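## Task

Pick up the server power supply from the desk and set it on the wall shelf. All other objects must stay on the shelf, table or counter they are on. The robot must not tip over or finish leaning. The supply must rest there on its own; if only the robot's grip or contact keeps it there at the end, it is not done.

## Robot and tools

Robot: a Hello Robot Stretch 4 with one arm. It has an omni-wheel base, a lift that slides up a mast, an arm that telescopes forward, a wrist with yaw, pitch and roll joints, and a two-finger gripper. It stands about 1.6 m tall, and the base rim lies within 0.23 m of the base origin. There are two scenes with different rooms and starts. Scene 2's task arrives in the result of finished_scene. Objects can occasionally get nudged by something in the scene.

Frames: the base frame sits on the floor under the base centre, with x forward, y left and z up. hand_pose is the point between the open fingertips, given in the base frame. With all wrist joints at 0 its axes match the base frame's. Its printed value may be slightly off. The odometry frame is the base frame at the start of the scene.

execute_actions(actions, cameras): actions is a list holding one action, or an empty list, which only returns state and images. An action has "base", "joints" or both, and may add "pace" and "contact_limits". Alternatively it is {"end_of_arm": "enable_torque"} on its own. All motions begin at once.
- base: exactly one relative move, counted from the base pose in the last reported state. translate_m: straight drive in metres, forward positive, from -2 to 2. strafe_m: sideways in metres, left positive, from -2 to 2. rotate_rad: turn in place in radians, counter-clockwise (left) positive, from -3.2 to 3.2.
- joints: one object keyed by joint name. Each value is an absolute target, not an offset. lift_m 0 to 1.2 m. arm_m 0 to 0.55 m (extension). wrist_yaw_rad -1.134 to 4.276 (0 forward, positive left, 3.14 folded back; above 3.4 the arm may get in the way). wrist_pitch_rad -1.117 to 4.259 (0 level, 1.57 pointing down). wrist_roll_rad -1.117 to 4.259 (positive turns clockwise seen from behind). gripper_m -0.038 to 0.141 m, the fingertip gap; negative values press the tips together. Targets out of range are clamped and the result reports it. Unknown keys or other bad values get the whole call refused. Joints you leave out may keep driving toward earlier targets.
- pace: "slow", "default", "fast" or "max". Base speeds are 0.1/0.3/0.4/0.6 m/s and turn rates 1/2/3/4 rad/s. With the lift above 0.2 these are reduced, down to 0.3 m/s and 1 rad/s at 1.2.
- contact_limits: {"arm_m": 0 to 0.75}. This is how hard the arm may push before it stops. The default is 0.5.
- cameras: head_camera (top of the mast, looking ahead and down), head_left_camera and head_right_camera (fisheyes aimed lower, showing the base and arm), wrist_camera (looks along the fingers), or "all". Leave it out or pass null for all cameras; pass [] for none.
A single action may run for at most 15 s. If one result reports a stop, the later motion calls in the same reply are skipped.

wait(seconds 0 to 10) returns the state without commanding anything. zoom_image(camera, region [x0,y0,x1,y1] pixels, at most 504x504) enlarges part of that camera's latest image. read_manual gives only licence text. finished_scene(scene 1 or 2) ends the scene for good and reports success. Replying without a tool call ends every remaining scene.

Results. base_status and joint_status describe how each motion ended:
- done: for the base, the wheels turned the commanded amount even if they slipped.
- off_target: stopped short and may still be pushing.
- contact_stop_at_<key>: something blocked it. That part goes slack: a slack lift can sink, slack wheels can roll.
- limit_stop_at_tilt: the robot leans more than 6 degrees. The lift, arm and wheels go slack and ignore commands until it leans less.
- limit_stop_at_own_body: self-collision guard. You can move away from the body.
- torque_fault: a wrist or gripper motor went limp. Send enable_torque.
on_its_own lists what this call did not command; "held at" shows a held target. lidar_m gives 12 distances in 30-degree sectors, counter-clockwise starting straight ahead (4th left, 7th behind, 10th right). "-" means nothing seen, or nearer than 0.25 m. It misses glass and thin legs. wrist_depth_mm is a 7x7 grid of depths from 100 to 2000 mm. base_odometry is wheel-based with heading from -3.142 to 3.142. If turned_by_wheels and turned_by_imu differ by more than about 0.1 rad, suspect a collision or slip. base_tilt is in degrees, forward and right positive, with an offset of about 1.5. motor_effort is in % of maximum with the peak in brackets. Positive wheel effort turns the base right. A load in a level gripper shifts the wrist_pitch effort.

Gripping: command a gripper_m smaller than the object's width. Squeezing harder draws the object in by up to a third of the difference. The reading and "done" do not prove you are holding anything; a firm grip at a target of 0 or more shows up in gripper effort. If the fingertips snag on a surface, raise the lift. To unfold at the start, send lift_m 0.4 together with wrist_yaw_rad 0. Tilting the gripper up (pitch below -0.2) while it is rolled can trigger own-body stops.

Avoid: turning or driving with more than 1 kg held and arm_m above 0.2, especially at fast or max pace. Avoid steady hard pushes or pulls with a raised gripper, dropping or slamming objects, hard hits, and knocking other items off their surfaces. Release the object so it rests on the shelf by itself, back away, and only then call finished_scene.

Each tool is called after ">>>" as name(argument=value, ...) on one line, values as JSON.

## Session

>>> execute_actions(actions=[])

Scene clock: 0.00 s.
base_odometry: x=+0.000 y=+0.000 heading=+0.000 (m, m, rad; odometry frame)
turned_by_wheels: +0.000 (rad since the last result)
turned_by_imu: +0.000 (rad since the last result)
base_tilt: forward=+1.0 right=+0.2 (deg)
lidar_m: 1.81 1.83 2.28 2.80 2.85 1.83 1.65 1.93 0.93 0.81 0.80 1.01
base_status: not commanded
joint_positions: lift_m=+0.288 arm_m=+0.002 wrist_yaw_rad=+3.123 wrist_pitch_rad=-0.002 wrist_roll_rad=+0.015 gripper_m=+0.057
joint_status: not commanded
motor_effort: lift_m=+17 arm_m=+0 wrist_yaw_rad=+0 wrist_pitch_rad=-9 wrist_roll_rad=+0 gripper_m=-3 wheel_0=+0 wheel_1=-1 wheel_2=+0 (%)
hand_pose: x=-0.1138 y=+0.0927 z=+0.4666 quat_wxyz=(+0.009, +0.001, +0.008, +1.000) (m; base frame)
wrist_depth_mm: - 137 1983 - - - - / - 117 138 - - - - / - 116 145 - - - - / 112 138 202 - - - - / 214 1921 1921 - - - - / 1499 1756 198 1661 192 1618 1661 / 1078 1160 1098 136 1138 1008 1118
pictures: head_camera, head_left_camera, head_right_camera, wrist_camera
Images, in order (width x height): head_camera 420x560, head_left_camera 420x672, head_right_camera 420x672, wrist_camera 616x392.

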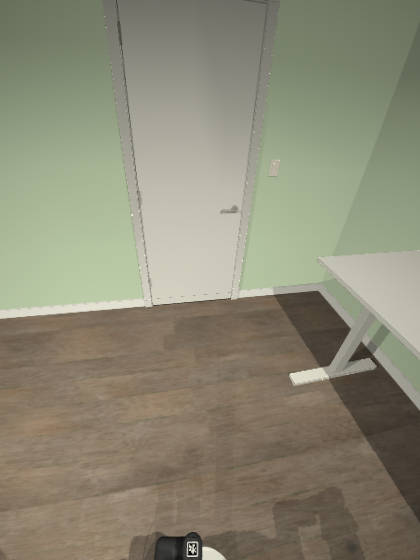

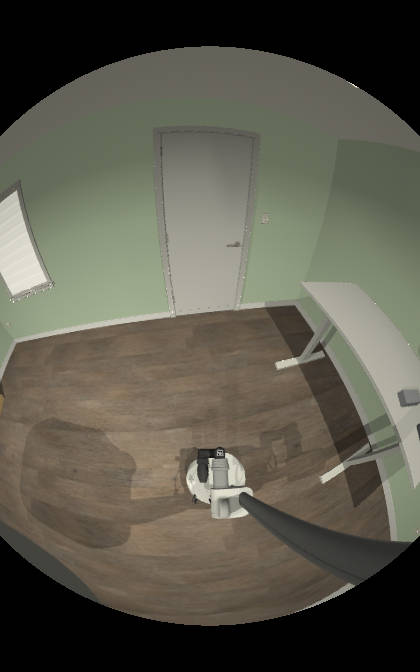

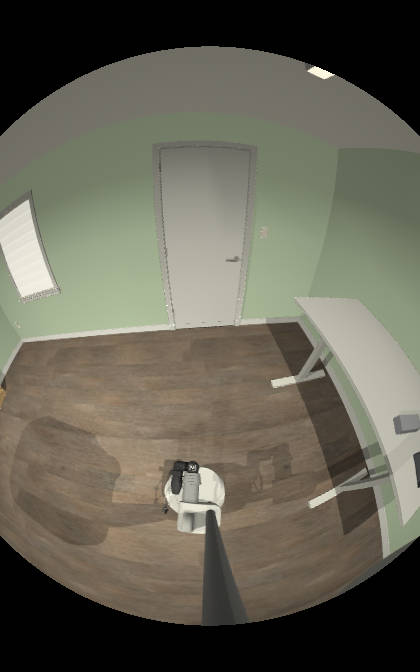

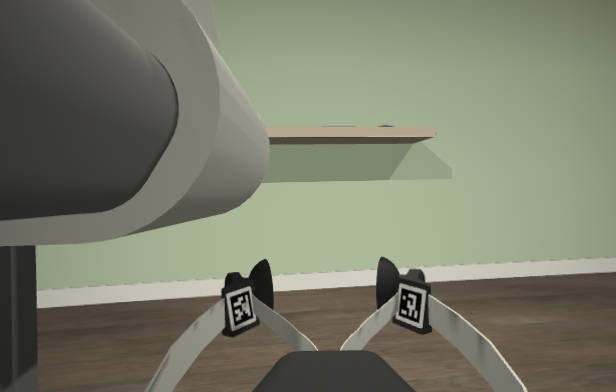

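>>> execute_actions(actions=[{"base":{"rotate_rad":-1.5},"joints":{"lift_m":0.5}}])

Scene clock: 4.50 s.
base_odometry: x=+0.000 y=+0.000 heading=-1.500 (m, m, rad; odometry frame)
turned_by_wheels: -1.500 (rad since the last result)
turned_by_imu: -1.500 (rad since the last result)
base_tilt: forward=+1.1 right=+0.2 (deg)
lidar_m: 0.79 0.83 1.03 1.79 1.87 2.35 2.82 2.89 1.78 1.65 1.94 0.89
base_status: done
joint_positions: lift_m=+0.500 arm_m=+0.002 wrist_yaw_rad=+3.123 wrist_pitch_rad=-0.002 wrist_roll_rad=+0.015 gripper_m=+0.057
joint_status: all done
motor_effort: lift_m=+22(24) arm_m=+0(0) wrist_yaw_rad=+0(0) wrist_pitch_rad=-7(7) wrist_roll_rad=+0(0) gripper_m=-4(2) wheel_0=+1(6) wheel_1=+1(10) wheel_2=+1(9) (%)
hand_pose: x=-0.1138 y=+0.0927 z=+0.6785 quat_wxyz=(+0.009, +0.001, +0.008, +1.000) (m; base frame)
wrist_depth_mm: - 137 - - - - - / - 117 139 - - - - / - 116 145 - - - - / 112 138 202 - - - - / 214 - - - - - - / - - 198 - 192 - - / 1499 1661 1537 136 1576 1430 1576
pictures: head_camera, head_left_camera, head_right_camera, wrist_camera
Images, in order (width x height): head_camera 420x560, head_left_camera 420x672, head_right_camera 420x672, wrist_camera 616x392.

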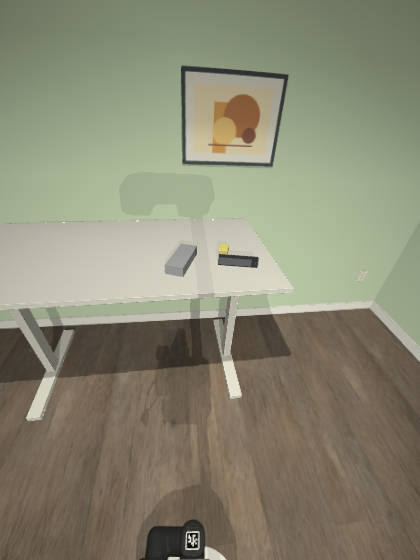

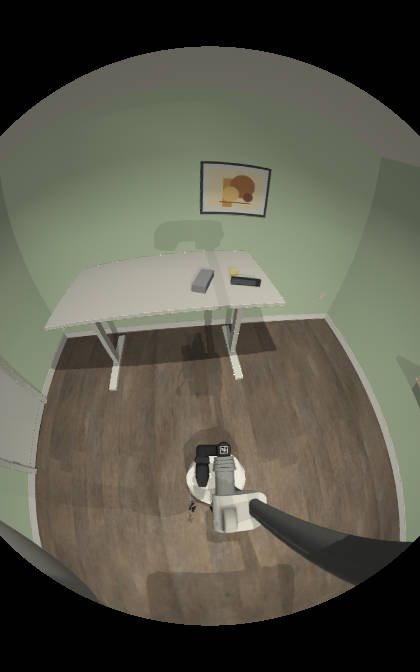

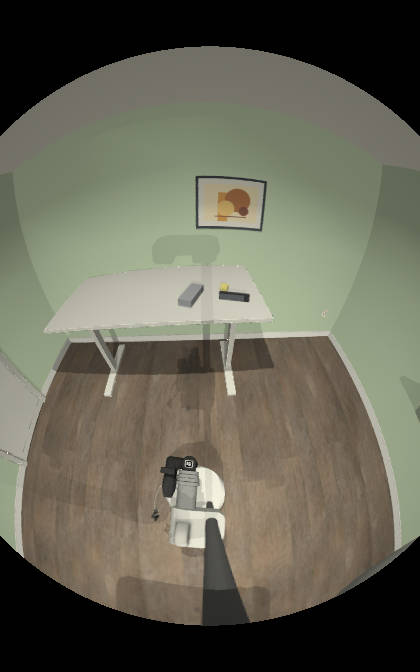

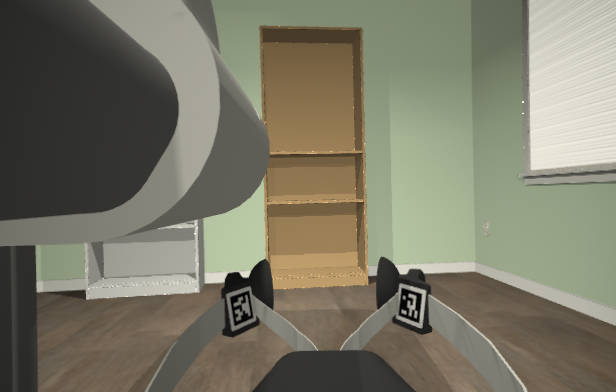

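>>> zoom_image(camera="head_camera", region=[130,210,300,320])

Region (130, 210, 300, 320) of head_camera's 420x560 image, scaled by 2.965, with more detail than that image has; it fills the top 326 rows of this view, and the rest is white.

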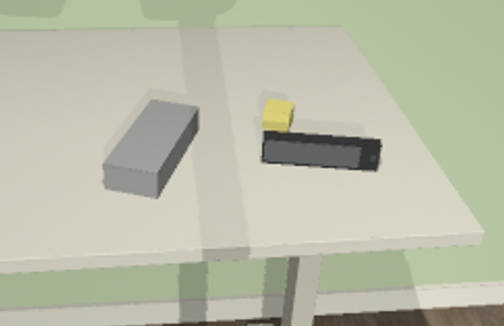

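>>> execute_actions(actions=[{"joints":{"lift_m":1.0,"wrist_yaw_rad":0,"wrist_pitch_rad":0.4,"gripper_m":0.14}}])

Scene clock: 7.77 s.
base_odometry: x=+0.000 y=+0.000 heading=-1.500 (m, m, rad; odometry frame)
turned_by_wheels: +0.000 (rad since the last result)
turned_by_imu: +0.001 (rad since the last result)
base_tilt: forward=+1.1 right=+0.1 (deg)
lidar_m: 0.82 0.82 1.04 1.81 1.86 2.40 2.80 2.90 1.79 1.64 1.93 0.88
base_status: not commanded
joint_positions: lift_m=+1.000 arm_m=+0.002 wrist_yaw_rad=+0.000 wrist_pitch_rad=+0.402 wrist_roll_rad=+0.015 gripper_m=+0.140
joint_status: all done
motor_effort: lift_m=+22(23) arm_m=+0(1) wrist_yaw_rad=-1(6) wrist_pitch_rad=-8(7) wrist_roll_rad=+0(1) gripper_m=+0(4) wheel_0=+1(1) wheel_1=+1(1) wheel_2=+1(1) (%)
hand_pose: x=+0.4386 y=-0.0873 z=+1.0650 quat_wxyz=(+0.980, +0.007, +0.200, -0.001) (m; base frame)
wrist_depth_mm: 1205 1205 1255 1255 1281 1308 1336 / 1255 1281 1308 1308 1336 1397 1397 / 1008 991 866 854 809 1464 1499 / 661 654 683 715 699 1537 1618 / 1499 1576 1576 1618 1618 1661 1708 / 1618 1576 213 1661 1205 194 1708 / 1499 1537 1464 145 1464 1397 1430
pictures: head_camera, head_left_camera, head_right_camera, wrist_camera
Images, in order (width x height): head_camera 420x560, head_left_camera 420x672, head_right_camera 420x672, wrist_camera 616x392.

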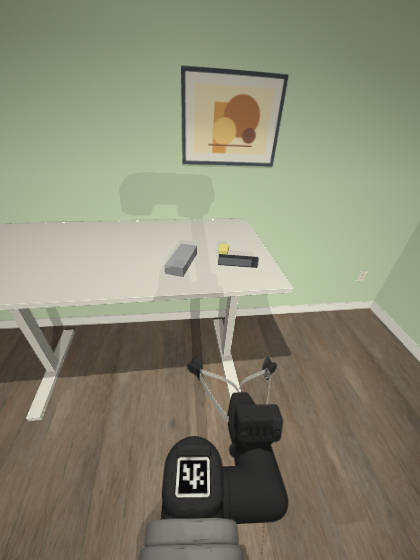

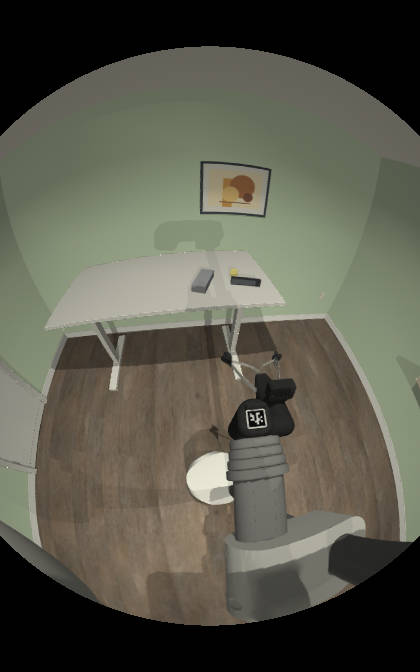

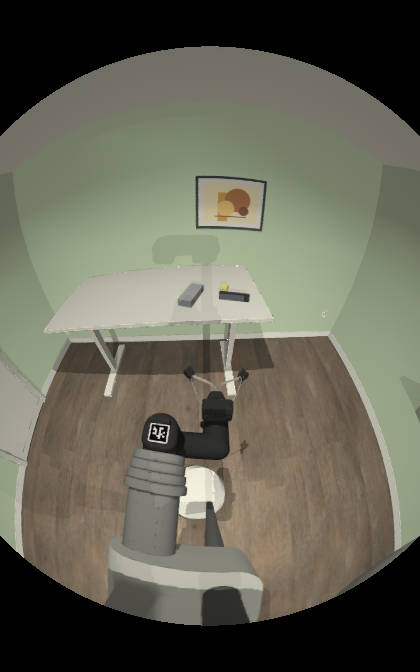

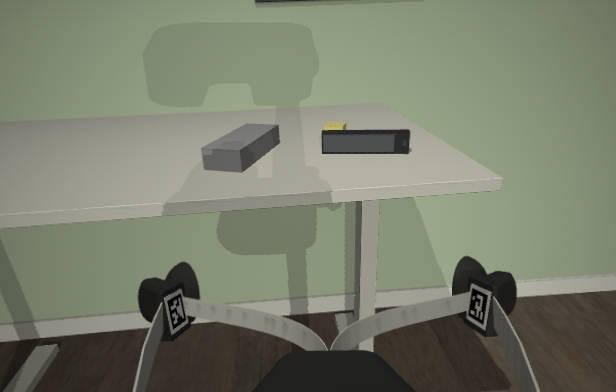

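>>> execute_actions(actions=[{"base":{"rotate_rad":-0.42}}], cameras=[])

>>> execute_actions(actions=[{"base":{"strafe_m":0.59},"joints":{"wrist_pitch_rad":0.5}}])

Scene clock: 9.40 s.
base_odometry: x=+0.000 y=+0.000 heading=-1.920 (m, m, rad; odometry frame)
turned_by_wheels: -0.420 (rad since the last result)
turned_by_imu: -0.420 (rad since the last result)
base_tilt: forward=+1.1 right=+0.2 (deg)
lidar_m: 0.86 0.79 0.85 1.15 1.81 1.91 2.64 2.79 2.72 1.71 1.65 2.00
base_status: done
joint_positions: lift_m=+1.000 arm_m=+0.002 wrist_yaw_rad=+0.000 wrist_pitch_rad=+0.402 wrist_roll_rad=+0.015 gripper_m=+0.140
joint_status: not commanded
motor_effort: lift_m=+22(22) arm_m=+0(0) wrist_yaw_rad=+0(1) wrist_pitch_rad=-7(6) wrist_roll_rad=+0(1) gripper_m=+1(1) wheel_0=+0(5) wheel_1=+0(10) wheel_2=+0(7) (%)
hand_pose: x=+0.4385 y=-0.0874 z=+1.0650 quat_wxyz=(+0.980, +0.007, +0.200, -0.001) (m; base frame)
wrist_depth_mm: 1118 1229 1336 1499 1661 1863 1499 / 1182 1255 1397 1576 1808 1863 1537 / 1008 904 946 1661 1921 1983 1576 / 654 691 1060 1756 - - 1661 / 1336 1464 1661 1863 - - 1708 / 1366 1464 213 1808 1661 194 1661 / 1430 1499 1464 144 1464 1397 1430
pictures: none
No camera images: the call's "cameras" was empty. Leave "cameras" out to get every camera's image.

Scene clock: 12.70 s.
base_odometry: x=+0.555 y=-0.202 heading=-1.920 (m, m, rad; odometry frame)
turned_by_wheels: +0.000 (rad since the last result)
turned_by_imu: +0.002 (rad since the last result)
base_tilt: forward=+1.1 right=+0.2 (deg)
lidar_m: 0.52 0.49 0.52 1.33 1.27 1.34 1.90 3.09 3.29 2.26 2.17 0.75
base_status: done
joint_positions: lift_m=+1.000 arm_m=+0.002 wrist_yaw_rad=+0.000 wrist_pitch_rad=+0.502 wrist_roll_rad=+0.015 gripper_m=+0.140
joint_status: all done
motor_effort: lift_m=+22(22) arm_m=-1(0) wrist_yaw_rad=+0(0) wrist_pitch_rad=-7(11) wrist_roll_rad=+0(0) gripper_m=+0(1) wheel_0=+1(8) wheel_1=-1(8) wheel_2=+0(1) (%)
hand_pose: x=+0.4260 y=-0.0874 z=+1.0391 quat_wxyz=(+0.969, +0.007, +0.248, -0.002) (m; base frame)
wrist_depth_mm: 904 976 1060 1182 1366 1576 1808 / 931 1008 1060 1025 976 1576 1921 / 707 699 683 609 654 668 - / 521 508 504 492 1060 - - / 410 402 430 1618 1708 1808 1808 / 359 375 212 1576 1308 193 1537 / 1229 1336 1366 145 1336 1281 1308
pictures: head_camera, head_left_camera, head_right_camera, wrist_camera
Images, in order (width x height): head_camera 420x560, head_left_camera 420x672, head_right_camera 420x672, wrist_camera 616x392.

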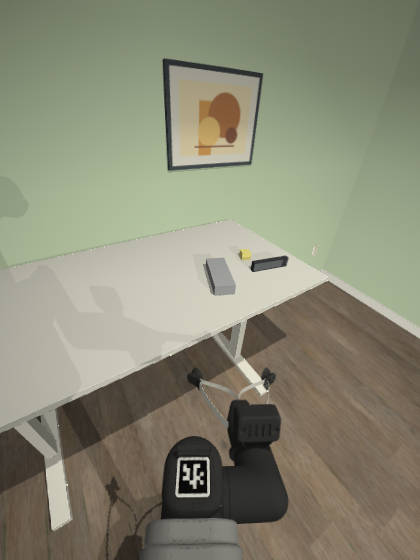

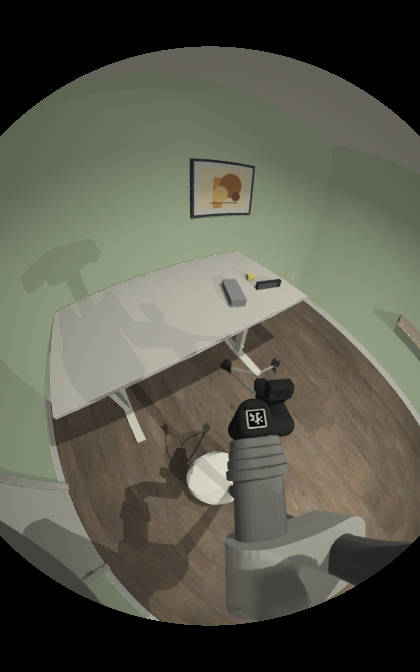

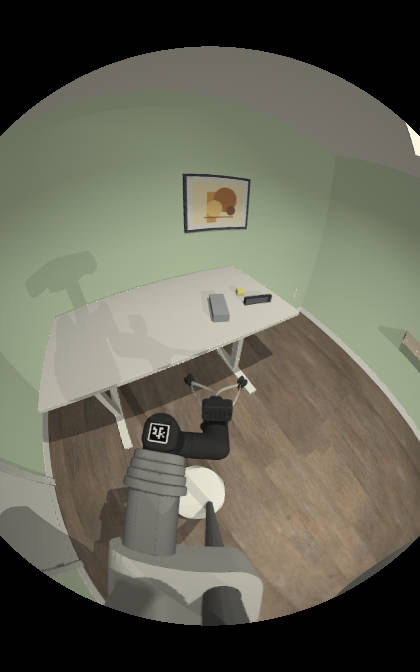

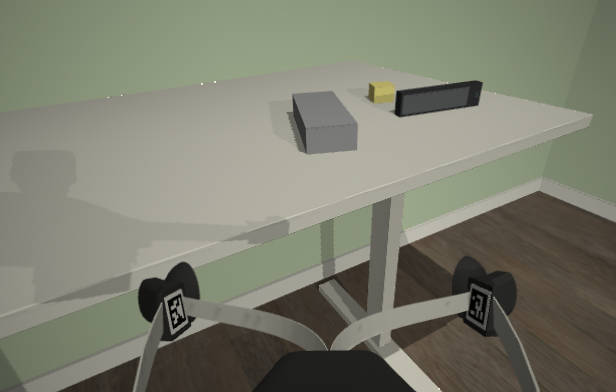

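>>> execute_actions(actions=[{"base":{"rotate_rad":0.11}}], cameras=[])

>>> execute_actions(actions=[{"base":{"strafe_m":-0.115},"joints":{"arm_m":0.2}}], cameras=["head_camera","wrist_camera"])

Scene clock: 13.73 s.
base_odometry: x=+0.555 y=-0.202 heading=-1.810 (m, m, rad; odometry frame)
turned_by_wheels: +0.110 (rad since the last result)
turned_by_imu: +0.110 (rad since the last result)
base_tilt: forward=+1.0 right=+0.2 (deg)
lidar_m: 0.52 0.51 0.55 1.28 1.30 1.43 2.17 3.10 3.12 2.19 2.18 0.68
base_status: done
joint_positions: lift_m=+1.000 arm_m=+0.002 wrist_yaw_rad=+0.000 wrist_pitch_rad=+0.502 wrist_roll_rad=+0.015 gripper_m=+0.140
joint_status: not commanded
motor_effort: lift_m=+22(22) arm_m=-1(0) wrist_yaw_rad=+0(1) wrist_pitch_rad=-6(7) wrist_roll_rad=-1(1) gripper_m=+0(1) wheel_0=-1(4) wheel_1=+0(7) wheel_2=-1(6) (%)
hand_pose: x=+0.4260 y=-0.0874 z=+1.0391 quat_wxyz=(+0.969, +0.007, +0.248, -0.002) (m; base frame)
wrist_depth_mm: 891 946 1025 1118 1229 1366 1499 / 931 991 1042 1025 976 960 1618 / 707 699 676 661 597 634 621 / 517 508 504 492 488 535 - / 407 402 410 1499 1661 1808 1808 / 349 357 213 1537 1255 194 1537 / 1281 1336 1366 144 1308 1281 1336
pictures: none
No camera images: the call's "cameras" was empty. Leave "cameras" out to get every camera's image.

Scene clock: 15.43 s.
base_odometry: x=+0.443 y=-0.175 heading=-1.810 (m, m, rad; odometry frame)
turned_by_wheels: +0.000 (rad since the last result)
turned_by_imu: +0.000 (rad since the last result)
base_tilt: forward=+1.0 right=+0.2 (deg)
lidar_m: 0.56 0.55 0.60 1.38 1.40 1.55 2.37 3.05 2.98 2.07 2.06 0.75
base_status: done
joint_positions: lift_m=+1.000 arm_m=+0.199 wrist_yaw_rad=+0.000 wrist_pitch_rad=+0.502 wrist_roll_rad=+0.015 gripper_m=+0.140
joint_status: all done
motor_effort: lift_m=+22(22) arm_m=+6(8) wrist_yaw_rad=+1(1) wrist_pitch_rad=-6(8) wrist_roll_rad=+0(0) gripper_m=+1(1) wheel_0=-2(6) wheel_1=-1(10) wheel_2=+0(2) (%)
hand_pose: x=+0.6227 y=-0.0874 z=+1.0391 quat_wxyz=(+0.969, +0.007, +0.248, -0.002) (m; base frame)
wrist_depth_mm: 788 842 917 976 1078 1205 1366 / 831 891 946 991 976 1281 1464 / 707 683 676 574 627 554 615 / 517 504 496 421 477 473 466 / 407 399 394 389 384 379 1708 / 336 309 213 322 329 193 1537 / 286 281 286 145 1255 1281 1308
pictures: head_camera, wrist_camera
Images, in order (width x height): head_camera 420x560, wrist_camera 616x392.

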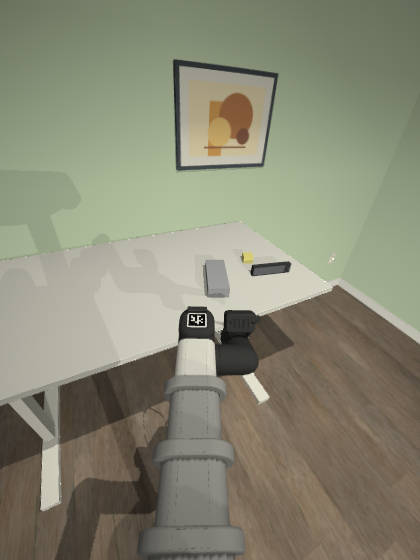

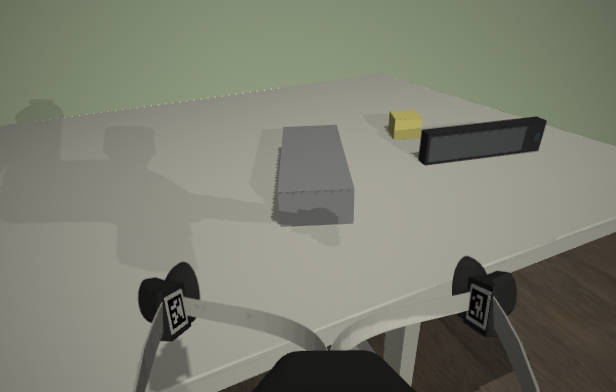

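>>> execute_actions(actions=[{"base":{"translate_m":0.3},"joints":{"lift_m":1.11,"arm_m":0.27,"wrist_pitch_rad":1.0}}], cameras=["head_camera","wrist_camera"])

Scene clock: 18.23 s.
base_odometry: x=+0.372 y=-0.466 heading=-1.810 (m, m, rad; odometry frame)
turned_by_wheels: +0.000 (rad since the last result)
turned_by_imu: -0.001 (rad since the last result)
base_tilt: forward=+1.1 right=+0.2 (deg)
lidar_m: 0.29 0.27 0.29 0.46 1.50 1.65 2.51 3.33 2.81 1.98 2.18 0.38
base_status: done
joint_positions: lift_m=+1.110 arm_m=+0.269 wrist_yaw_rad=+0.000 wrist_pitch_rad=+1.001 wrist_roll_rad=+0.015 gripper_m=+0.140
joint_status: all done
motor_effort: lift_m=+22(23) arm_m=+5(6) wrist_yaw_rad=+1(1) wrist_pitch_rad=-5(8) wrist_roll_rad=+1(1) gripper_m=+0(1) wheel_0=+1(6) wheel_1=+3(8) wheel_2=+0(10) (%)
hand_pose: x=+0.5955 y=-0.0874 z=+1.0450 quat_wxyz=(+0.877, +0.007, +0.480, -0.004) (m; base frame)
wrist_depth_mm: 517 517 504 496 496 484 484 / 459 459 452 445 439 433 430 / 413 410 404 399 397 377 387 / 375 370 366 312 362 355 304 / 343 338 336 285 329 325 324 / 317 304 213 264 296 193 301 / 294 290 289 145 283 278 281
pictures: head_camera, wrist_camera
Images, in order (width x height): head_camera 420x560, wrist_camera 616x392.

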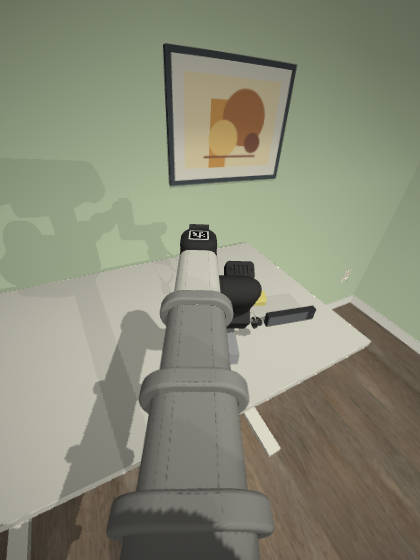

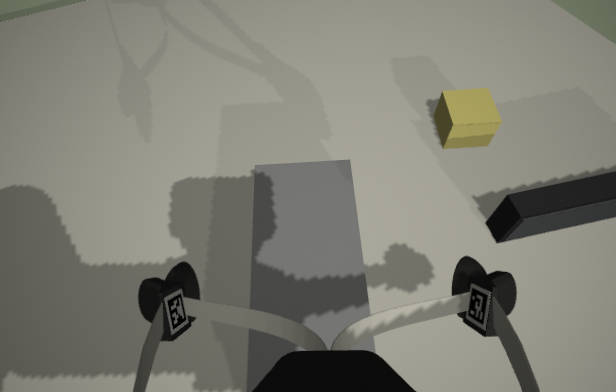

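>>> execute_actions(actions=[{"base":{"strafe_m":0.013},"joints":{"lift_m":1.045},"pace":"slow"}], cameras=["head_right_camera","wrist_camera"])

Scene clock: 19.83 s.
base_odometry: x=+0.384 y=-0.469 heading=-1.810 (m, m, rad; odometry frame)
turned_by_wheels: +0.000 (rad since the last result)
turned_by_imu: +0.000 (rad since the last result)
base_tilt: forward=+1.0 right=+0.2 (deg)
lidar_m: 0.27 0.28 0.30 0.46 1.46 1.65 2.46 3.32 2.86 2.01 2.21 0.38
base_status: done
joint_positions: lift_m=+1.045 arm_m=+0.269 wrist_yaw_rad=+0.000 wrist_pitch_rad=+1.001 wrist_roll_rad=+0.015 gripper_m=+0.140
joint_status: all done
motor_effort: lift_m=+14(21) arm_m=+6(6) wrist_yaw_rad=+0(1) wrist_pitch_rad=-3(5) wrist_roll_rad=+1(0) gripper_m=+0(1) wheel_0=+0(6) wheel_1=+3(6) wheel_2=+1(1) (%)
hand_pose: x=+0.5955 y=-0.0874 z=+0.9807 quat_wxyz=(+0.877, +0.007, +0.480, -0.004) (m; base frame)
wrist_depth_mm: 410 407 402 397 392 384 379 / 366 362 355 353 349 329 334 / 327 325 322 259 307 310 307 / 297 294 290 236 276 283 271 / 273 271 266 216 221 259 258 / 252 243 203 199 198 194 238 / 233 229 229 145 186 221 223
pictures: head_right_camera, wrist_camera
Images, in order (width x height): head_right_camera 420x672, wrist_camera 616x392.

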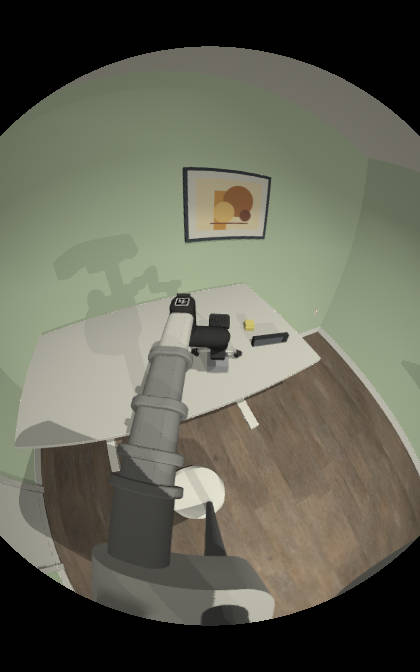

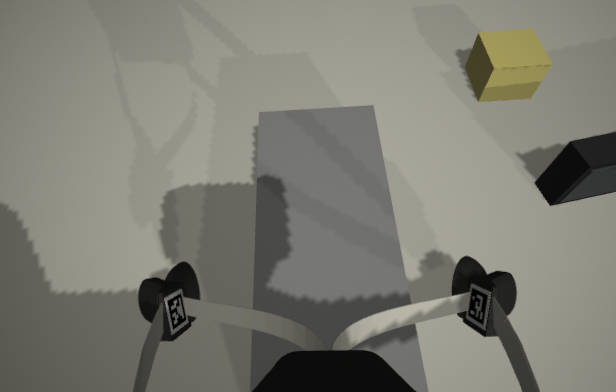

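>>> execute_actions(actions=[{"joints":{"gripper_m":-0.01}}], cameras=["wrist_camera"])

>>> execute_actions(actions=[{"joints":{"lift_m":1.09},"pace":"slow"}], cameras=["head_right_camera","wrist_camera"])

Scene clock: 22.33 s.
base_odometry: x=+0.384 y=-0.469 heading=-1.810 (m, m, rad; odometry frame)
turned_by_wheels: +0.000 (rad since the last result)
turned_by_imu: +0.000 (rad since the last result)
base_tilt: forward=+1.1 right=+0.2 (deg)
lidar_m: 0.28 0.27 0.30 0.44 1.48 1.65 2.49 3.32 2.84 2.01 2.20 0.38
base_status: not commanded
joint_positions: lift_m=+1.045 arm_m=+0.269 wrist_yaw_rad=+0.000 wrist_pitch_rad=+1.009 wrist_roll_rad=+0.015 gripper_m=-0.009
joint_status: all done
on_its_own: wrist_pitch_rad is at rest, and its effort (-27) is outside its rest range (-23 to +23)
motor_effort: lift_m=+18(18) arm_m=+6(6) wrist_yaw_rad=+1(1) wrist_pitch_rad=-27(28) wrist_roll_rad=-1(1) gripper_m=-36(36) wheel_0=+0(0) wheel_1=+3(3) wheel_2=+1(0) (%)
hand_pose: x=+0.5936 y=-0.0874 z=+0.9791 quat_wxyz=(+0.875, +0.007, +0.483, -0.004) (m; base frame)
wrist_depth_mm: 397 392 387 382 375 362 364 / 353 349 345 342 338 322 324 / 317 317 312 239 298 301 297 / 290 286 282 214 268 276 268 / 265 264 257 194 200 253 252 / 246 243 178 177 178 172 234 / 229 220 197 166 160 216 213
pictures: wrist_camera
Images, in order (width x height): wrist_camera 616x392.

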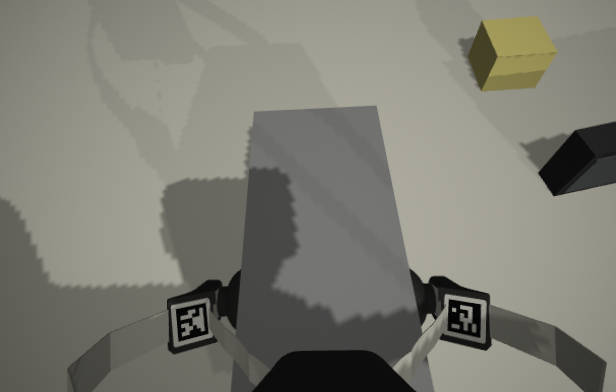

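Scene clock: 23.57 s.
base_odometry: x=+0.384 y=-0.469 heading=-1.810 (m, m, rad; odometry frame)
turned_by_wheels: +0.000 (rad since the last result)
turned_by_imu: +0.000 (rad since the last result)
base_tilt: forward=+1.0 right=+0.2 (deg)
lidar_m: 0.29 0.28 0.29 0.45 1.48 1.65 2.47 3.33 2.83 2.00 2.20 0.38
base_status: not commanded
joint_positions: lift_m=+1.089 arm_m=+0.269 wrist_yaw_rad=+0.000 wrist_pitch_rad=+1.009 wrist_roll_rad=+0.015 gripper_m=-0.009
joint_status: all done
on_its_own: wrist_pitch_rad is at rest, and its effort (-25) is outside its rest range (-23 to +23)
motor_effort: lift_m=+27(28) arm_m=+6(6) wrist_yaw_rad=+0(0) wrist_pitch_rad=-25(27) wrist_roll_rad=-1(0) gripper_m=-37(34) wheel_0=+0(0) wheel_1=+3(3) wheel_2=+0(0) (%)
hand_pose: x=+0.5937 y=-0.0874 z=+1.0234 quat_wxyz=(+0.875, +0.007, +0.483, -0.004) (m; base frame)
wrist_depth_mm: 466 462 459 452 442 436 433 / 418 413 410 404 397 351 389 / 377 373 368 239 351 355 353 / 345 340 334 214 317 325 290 / 315 310 304 194 200 300 298 / 291 289 178 177 178 172 277 / 271 259 217 166 160 257 252
pictures: head_right_camera, wrist_camera
Images, in order (width x height): head_right_camera 420x672, wrist_camera 616x392.

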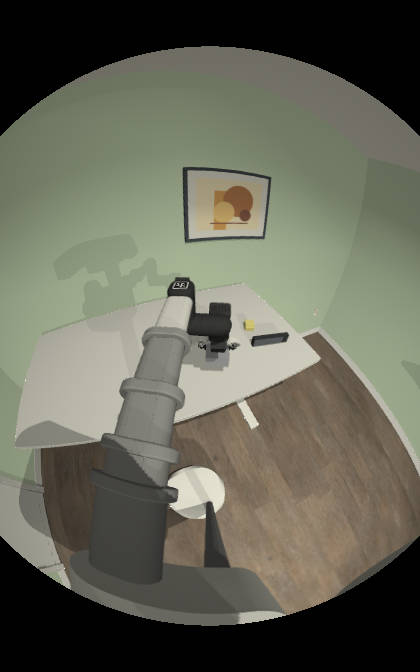

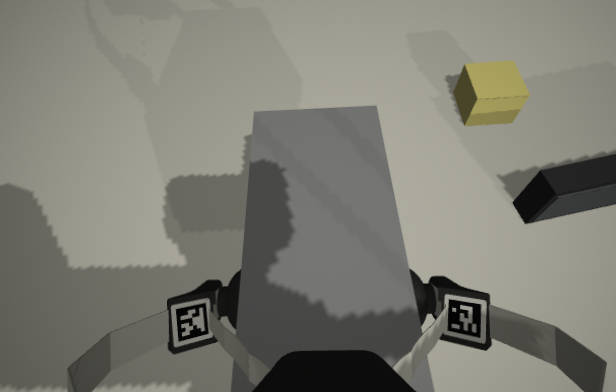

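>>> execute_actions(actions=[{"joints":{"lift_m":1.16,"arm_m":0.05},"pace":"slow"}], cameras=[])

>>> execute_actions(actions=[{"base":{"translate_m":-0.4}}], cameras=[])

>>> execute_actions(actions=[{"base":{"rotate_rad":-1.33},"pace":"slow"}])

Scene clock: 27.30 s.
base_odometry: x=+0.384 y=-0.469 heading=-1.810 (m, m, rad; odometry frame)
turned_by_wheels: +0.000 (rad since the last result)
turned_by_imu: +0.001 (rad since the last result)
base_tilt: forward=+1.1 right=+0.2 (deg)
lidar_m: 0.28 0.26 0.31 0.47 1.48 1.63 2.49 3.33 2.85 2.00 2.20 0.38
base_status: not commanded
joint_positions: lift_m=+1.159 arm_m=+0.051 wrist_yaw_rad=+0.000 wrist_pitch_rad=+1.009 wrist_roll_rad=+0.015 gripper_m=-0.009
joint_status: all done
on_its_own: wrist_pitch_rad is at rest, and its effort (-27) is outside its rest range (-23 to +23)
motor_effort: lift_m=+27(28) arm_m=-6(7) wrist_yaw_rad=+1(0) wrist_pitch_rad=-27(26) wrist_roll_rad=+0(0) gripper_m=-36(37) wheel_0=+0(0) wheel_1=+3(3) wheel_2=+0(0) (%)
hand_pose: x=+0.3757 y=-0.0874 z=+1.0934 quat_wxyz=(+0.875, +0.007, +0.483, -0.004) (m; base frame)
wrist_depth_mm: 585 585 569 564 544 544 544 / 521 521 512 504 500 477 477 / 473 469 459 239 442 445 442 / 430 424 421 214 397 407 404 / 397 389 379 194 200 379 1336 / 364 359 178 177 178 172 1255 / 338 325 249 166 160 1160 1160
pictures: none
No camera images: the call's "cameras" was empty. Leave "cameras" out to get every camera's image.

Scene clock: 30.13 s.
base_odometry: x=+0.479 y=-0.080 heading=-1.810 (m, m, rad; odometry frame)
turned_by_wheels: +0.000 (rad since the last result)
turned_by_imu: +0.003 (rad since the last result)
base_tilt: forward=+1.1 right=+0.2 (deg)
lidar_m: 0.45 0.63 0.68 1.36 1.36 1.49 2.27 2.98 3.06 2.15 2.12 0.85
base_status: done
joint_positions: lift_m=+1.159 arm_m=+0.051 wrist_yaw_rad=+0.000 wrist_pitch_rad=+1.009 wrist_roll_rad=+0.015 gripper_m=-0.009
joint_status: not commanded
on_its_own: wrist_pitch_rad is at rest, and its effort (-27) is outside its rest range (-23 to +23)
motor_effort: lift_m=+26(27) arm_m=-6(6) wrist_yaw_rad=+1(1) wrist_pitch_rad=-27(28) wrist_roll_rad=+1(1) gripper_m=-35(34) wheel_0=-1(5) wheel_1=-2(7) wheel_2=-1(12) (%)
hand_pose: x=+0.3757 y=-0.0874 z=+1.0934 quat_wxyz=(+0.875, +0.007, +0.483, -0.004) (m; base frame)
wrist_depth_mm: 580 580 574 564 585 1863 1983 / 525 517 525 1661 1708 1756 1756 / 480 1537 1661 239 1576 1618 1618 / 1499 1537 1499 214 1397 1464 1430 / 1336 1397 1366 193 200 1336 1336 / 1308 1308 178 177 178 172 1255 / 1229 1160 676 166 158 1160 1138
pictures: none
No camera images: the call's "cameras" was empty. Leave "cameras" out to get every camera's image.

Scene clock: 32.73 s.
base_odometry: x=+0.479 y=-0.080 heading=-3.140 (m, m, rad; odometry frame)
turned_by_wheels: -1.330 (rad since the last result)
turned_by_imu: -1.330 (rad since the last result)
base_tilt: forward=+1.1 right=+0.2 (deg)
lidar_m: 2.12 2.37 0.74 0.64 0.64 0.77 1.35 1.37 1.68 2.96 2.97 2.35
base_status: done
joint_positions: lift_m=+1.159 arm_m=+0.051 wrist_yaw_rad=+0.000 wrist_pitch_rad=+1.009 wrist_roll_rad=+0.015 gripper_m=-0.009
joint_status: not commanded
on_its_own: wrist_pitch_rad is at rest, and its effort (-25) is outside its rest range (-23 to +23)
motor_effort: lift_m=+27(27) arm_m=-6(6) wrist_yaw_rad=+0(0) wrist_pitch_rad=-25(26) wrist_roll_rad=+0(1) gripper_m=-36(36) wheel_0=+0(5) wheel_1=+2(8) wheel_2=+1(7) (%)
hand_pose: x=+0.3757 y=-0.0874 z=+1.0934 quat_wxyz=(+0.875, +0.007, +0.483, -0.004) (m; base frame)
wrist_depth_mm: - - - - - - 1921 / 1863 1863 1863 1808 1808 1756 1756 / 1708 1661 1708 240 1576 1618 1576 / 1576 1537 1499 214 1430 1464 1430 / 1430 1430 1397 194 196 1366 1366 / 1281 1308 178 177 178 171 1255 / 1229 1160 1160 166 157 1160 1138
pictures: head_camera, head_left_camera, head_right_camera, wrist_camera
Images, in order (width x height): head_camera 420x560, head_left_camera 420x672, head_right_camera 420x672, wrist_camera 616x392.

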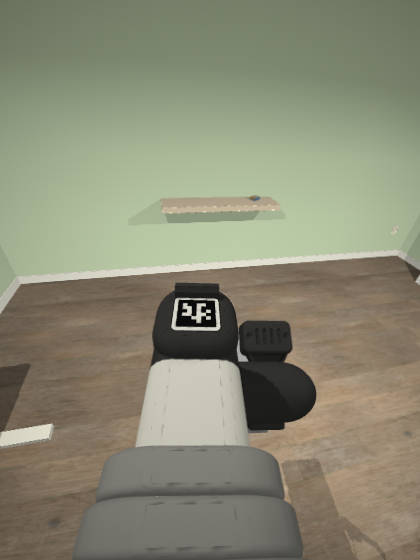

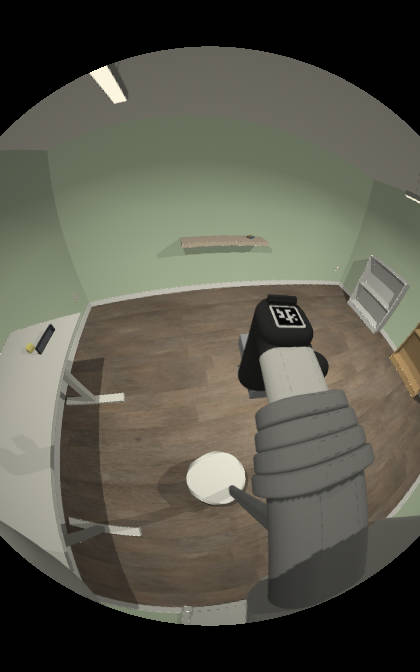

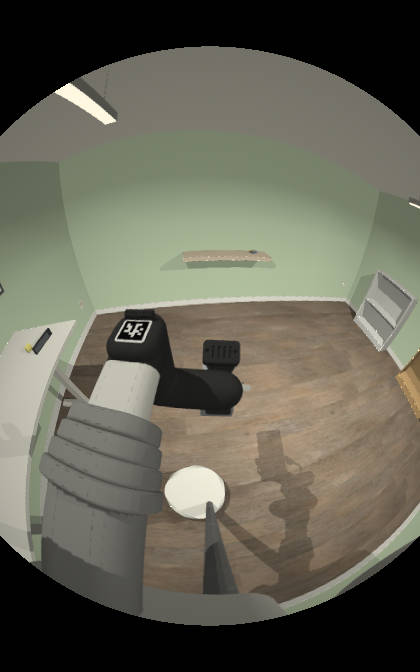

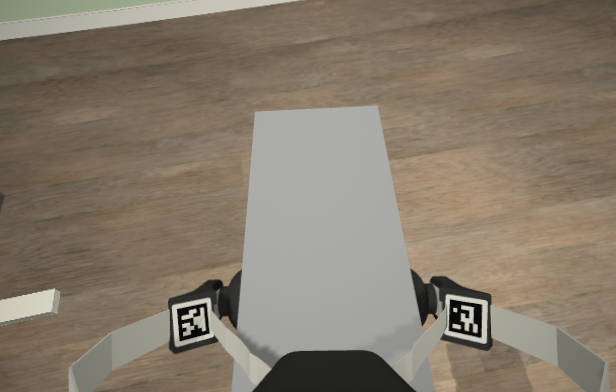

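>>> execute_actions(actions=[{"base":{"translate_m":1.15}}], cameras=["head_camera","head_left_camera"])

Scene clock: 38.20 s.
base_odometry: x=-0.671 y=-0.083 heading=-3.140 (m, m, rad; odometry frame)
turned_by_wheels: +0.000 (rad since the last result)
turned_by_imu: -0.006 (rad since the last result)
base_tilt: forward=+1.1 right=+0.2 (deg)
lidar_m: 0.45 0.99 1.52 1.64 0.90 1.05 2.49 2.51 3.01 2.76 2.23 1.10
base_status: done
joint_positions: lift_m=+1.159 arm_m=+0.051 wrist_yaw_rad=+0.000 wrist_pitch_rad=+1.009 wrist_roll_rad=+0.015 gripper_m=-0.009
joint_status: not commanded
on_its_own: wrist_pitch_rad is at rest, and its effort (-27) is outside its rest range (-23 to +23)
motor_effort: lift_m=+27(27) arm_m=-6(6) wrist_yaw_rad=+1(1) wrist_pitch_rad=-27(28) wrist_roll_rad=-1(0) gripper_m=-34(35) wheel_0=-1(6) wheel_1=+1(6) wheel_2=+2(11) (%)
hand_pose: x=+0.3756 y=-0.0874 z=+1.0934 quat_wxyz=(+0.875, +0.007, +0.483, -0.004) (m; base frame)
wrist_depth_mm: 960 778 778 809 1138 1205 1281 / 1078 1138 1182 1255 1336 1397 1499 / 1255 1336 1397 240 1537 1618 1576 / 1464 1499 1499 214 1397 1499 1464 / 1430 1397 1397 193 200 1366 1336 / 1308 1308 178 177 178 172 1255 / 1229 1182 676 166 160 1160 1138
pictures: head_camera, head_left_camera
Images, in order (width x height): head_camera 420x560, head_left_camera 420x672.

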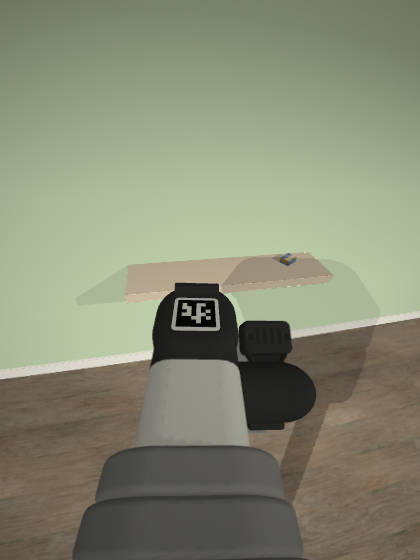

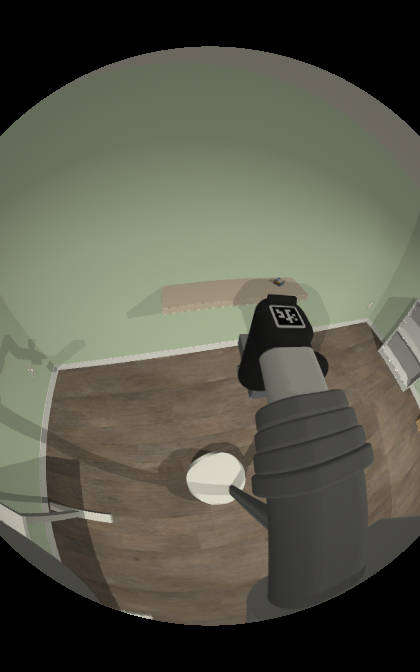

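>>> execute_actions(actions=[{"base":{"rotate_rad":0.14},"pace":"slow"}], cameras=[])

>>> execute_actions(actions=[{"base":{"translate_m":0.25},"joints":{"lift_m":1.1}}])

Scene clock: 42.70 s.
base_odometry: x=-0.671 y=-0.083 heading=-3.000 (m, m, rad; odometry frame)
turned_by_wheels: +0.139 (rad since the last result)
turned_by_imu: +0.140 (rad since the last result)
base_tilt: forward=+1.1 right=+0.2 (deg)
lidar_m: 0.44 1.29 1.69 0.91 0.90 1.19 2.50 2.58 2.91 2.76 1.85 1.03
base_status: done
joint_positions: lift_m=+1.159 arm_m=+0.051 wrist_yaw_rad=+0.000 wrist_pitch_rad=+1.009 wrist_roll_rad=+0.015 gripper_m=-0.009
joint_status: not commanded
on_its_own: wrist_pitch_rad is at rest, and its effort (-25) is outside its rest range (-23 to +23)
motor_effort: lift_m=+26(27) arm_m=-6(6) wrist_yaw_rad=+0(1) wrist_pitch_rad=-25(27) wrist_roll_rad=+1(0) gripper_m=-35(35) wheel_0=-2(4) wheel_1=-3(5) wheel_2=-3(6) (%)
hand_pose: x=+0.3757 y=-0.0874 z=+1.0934 quat_wxyz=(+0.875, +0.007, +0.483, -0.004) (m; base frame)
wrist_depth_mm: 1008 1025 788 778 788 788 1098 / 1182 1182 1229 1229 1229 1255 1281 / 1397 1397 1430 239 1430 1499 1537 / 1537 1537 1499 214 1430 1499 1430 / 1430 1397 1366 193 200 1366 1366 / 1308 1308 179 177 178 172 1255 / 1229 1160 173 166 160 1160 1138
pictures: none
No camera images: the call's "cameras" was empty. Leave "cameras" out to get every camera's image.

Scene clock: 45.00 s.
base_odometry: x=-0.919 y=-0.118 heading=-3.000 (m, m, rad; odometry frame)
turned_by_wheels: +0.000 (rad since the last result)
turned_by_imu: -0.001 (rad since the last result)
base_tilt: forward=+1.1 right=+0.2 (deg)
lidar_m: 0.28 0.76 1.34 1.66 0.98 1.22 2.75 2.84 2.88 2.75 1.09 0.78
base_status: done
joint_positions: lift_m=+1.100 arm_m=+0.051 wrist_yaw_rad=+0.000 wrist_pitch_rad=+1.009 wrist_roll_rad=+0.015 gripper_m=-0.009
joint_status: all done
on_its_own: wrist_pitch_rad is at rest, and its effort (-28) is outside its rest range (-23 to +23)
motor_effort: lift_m=+19(25) arm_m=-6(6) wrist_yaw_rad=-1(0) wrist_pitch_rad=-28(29) wrist_roll_rad=+0(1) gripper_m=-35(36) wheel_0=+0(7) wheel_1=+2(8) wheel_2=+3(10) (%)
hand_pose: x=+0.3757 y=-0.0874 z=+1.0341 quat_wxyz=(+0.875, +0.007, +0.483, -0.004) (m; base frame)
wrist_depth_mm: 759 741 654 647 634 627 621 / 866 831 597 597 591 591 603 / 1025 1042 1060 239 1042 1118 1138 / 1255 1281 1308 214 1255 1366 1366 / 1366 1366 1308 193 200 1308 1281 / 1255 1255 179 177 178 172 1182 / 1160 1118 654 166 160 1118 1098
pictures: head_camera, head_left_camera, head_right_camera, wrist_camera
Images, in order (width x height): head_camera 420x560, head_left_camera 420x672, head_right_camera 420x672, wrist_camera 616x392.

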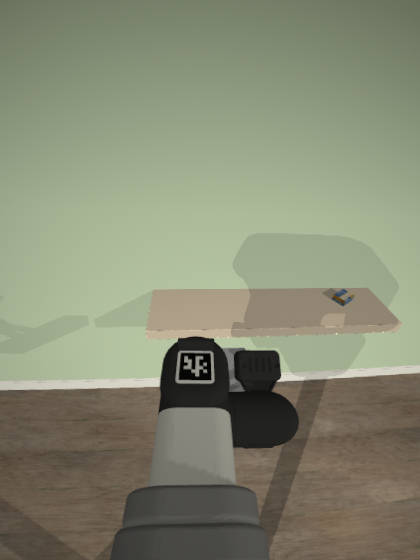

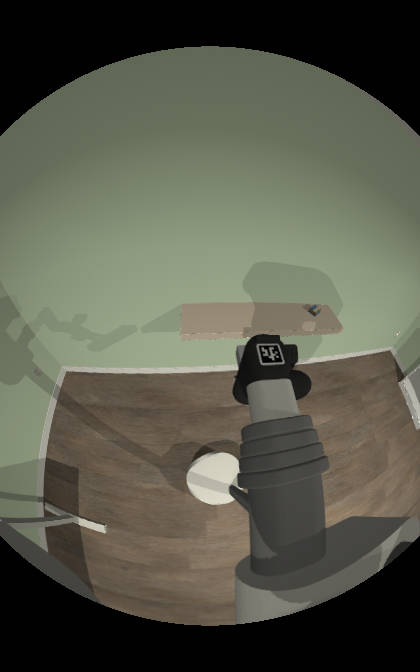

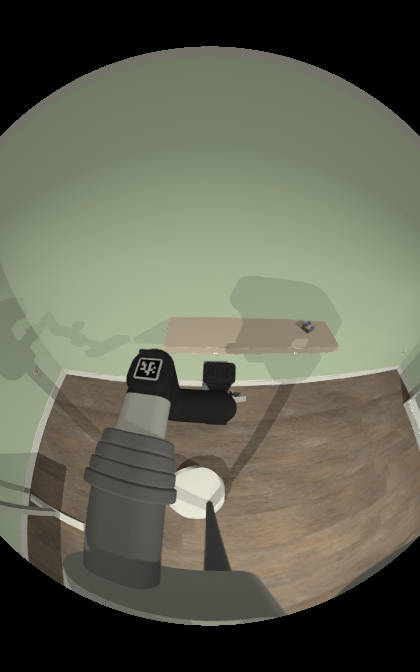

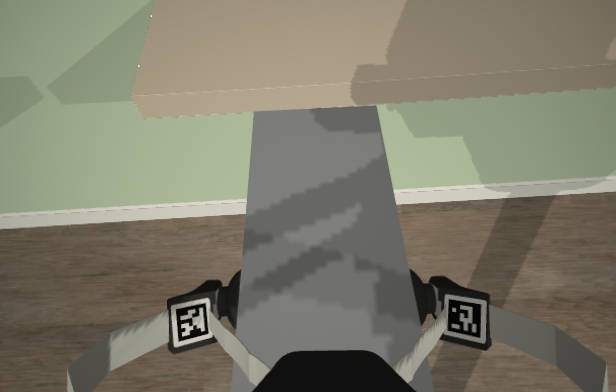

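>>> execute_actions(actions=[{"base":{"translate_m":0.3},"joints":{"lift_m":1.02}}], cameras=[])

>>> execute_actions(actions=[{"joints":{"arm_m":0.25},"pace":"slow"}])

Scene clock: 47.73 s.
base_odometry: x=-1.216 y=-0.160 heading=-3.000 (m, m, rad; odometry frame)
turned_by_wheels: +0.000 (rad since the last result)
turned_by_imu: -0.001 (rad since the last result)
base_tilt: forward=+1.1 right=+0.1 (deg)
lidar_m: 0.42 0.46 0.95 1.69 1.17 1.25 3.05 3.14 3.00 2.73 0.66 0.49
base_status: done
joint_positions: lift_m=+1.020 arm_m=+0.051 wrist_yaw_rad=+0.000 wrist_pitch_rad=+1.009 wrist_roll_rad=+0.015 gripper_m=-0.009
joint_status: all done
on_its_own: wrist_pitch_rad is at rest, and its effort (-27) is outside its rest range (-23 to +23)
motor_effort: lift_m=+19(20) arm_m=-6(6) wrist_yaw_rad=+0(1) wrist_pitch_rad=-27(29) wrist_roll_rad=+0(1) gripper_m=-35(35) wheel_0=+0(5) wheel_1=+1(5) wheel_2=+1(12) (%)
hand_pose: x=+0.3757 y=-0.0874 z=+0.9541 quat_wxyz=(+0.875, +0.007, +0.483, -0.004) (m; base frame)
wrist_depth_mm: 433 436 442 445 452 459 466 / 500 473 469 466 459 452 445 / 564 430 424 240 404 410 407 / 407 389 384 214 364 375 373 / 373 366 362 193 200 384 1118 / 1160 1160 178 177 178 171 1118 / 1098 1060 615 166 160 1042 1025
pictures: none
No camera images: the call's "cameras" was empty. Leave "cameras" out to get every camera's image.

Scene clock: 51.03 s.
base_odometry: x=-1.216 y=-0.160 heading=-3.000 (m, m, rad; odometry frame)
turned_by_wheels: +0.000 (rad since the last result)
turned_by_imu: +0.001 (rad since the last result)
base_tilt: forward=+1.1 right=+0.2 (deg)
lidar_m: 0.42 0.43 0.92 1.69 1.16 1.24 3.08 3.16 2.98 2.72 0.66 0.46
base_status: not commanded
joint_positions: lift_m=+1.020 arm_m=+0.249 wrist_yaw_rad=+0.000 wrist_pitch_rad=+1.009 wrist_roll_rad=+0.015 gripper_m=-0.009
joint_status: all done
on_its_own: wrist_pitch_rad is at rest, and its effort (-27) is outside its rest range (-23 to +23)
motor_effort: lift_m=+19(19) arm_m=+6(3) wrist_yaw_rad=+0(1) wrist_pitch_rad=-27(28) wrist_roll_rad=+1(0) gripper_m=-36(37) wheel_0=+0(1) wheel_1=+1(1) wheel_2=+1(1) (%)
hand_pose: x=+0.5736 y=-0.0874 z=+0.9541 quat_wxyz=(+0.875, +0.007, +0.483, -0.004) (m; base frame)
wrist_depth_mm: 220 222 224 227 230 233 236 / 254 256 259 264 267 272 277 / 300 304 307 240 300 327 334 / 368 373 370 214 362 370 370 / 362 355 347 194 199 343 342 / 332 329 178 177 178 172 317 / 309 297 235 165 160 293 289
pictures: head_camera, head_left_camera, head_right_camera, wrist_camera
Images, in order (width x height): head_camera 420x560, head_left_camera 420x672, head_right_camera 420x672, wrist_camera 616x392.

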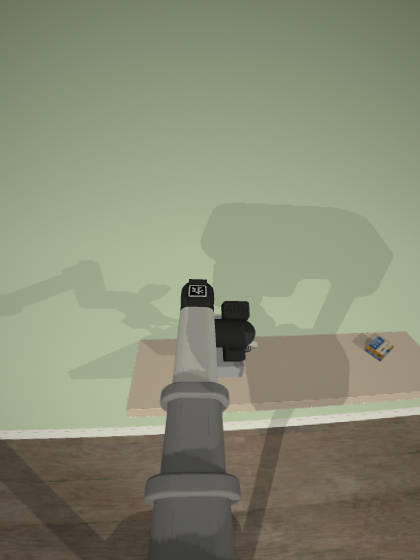

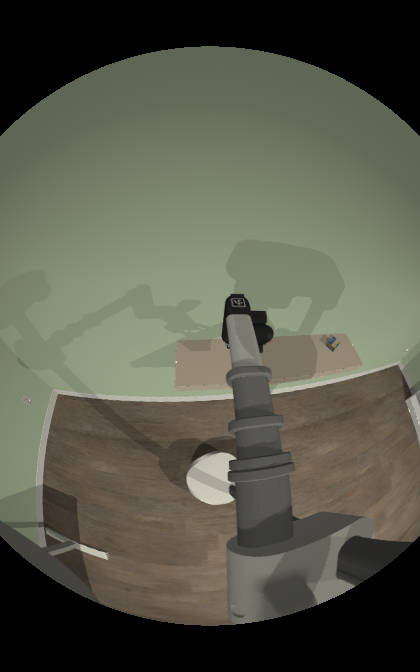

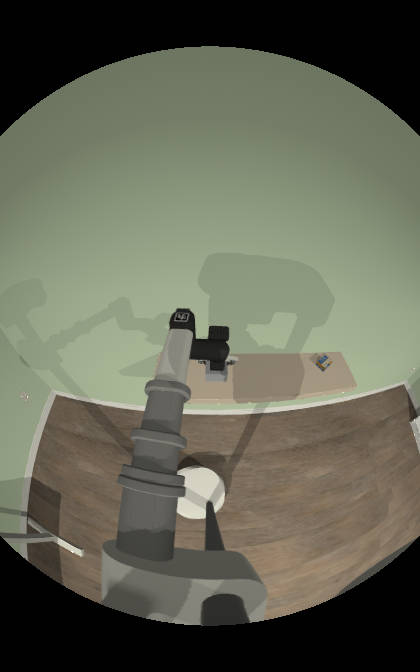

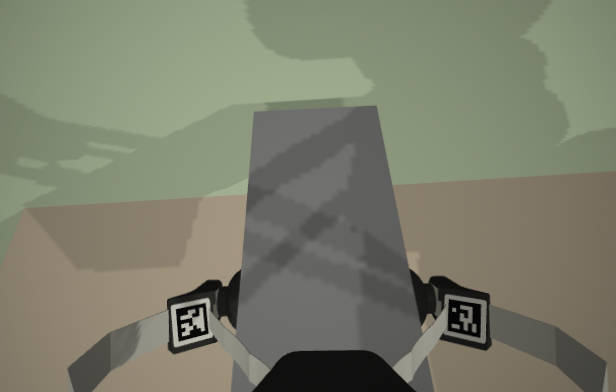

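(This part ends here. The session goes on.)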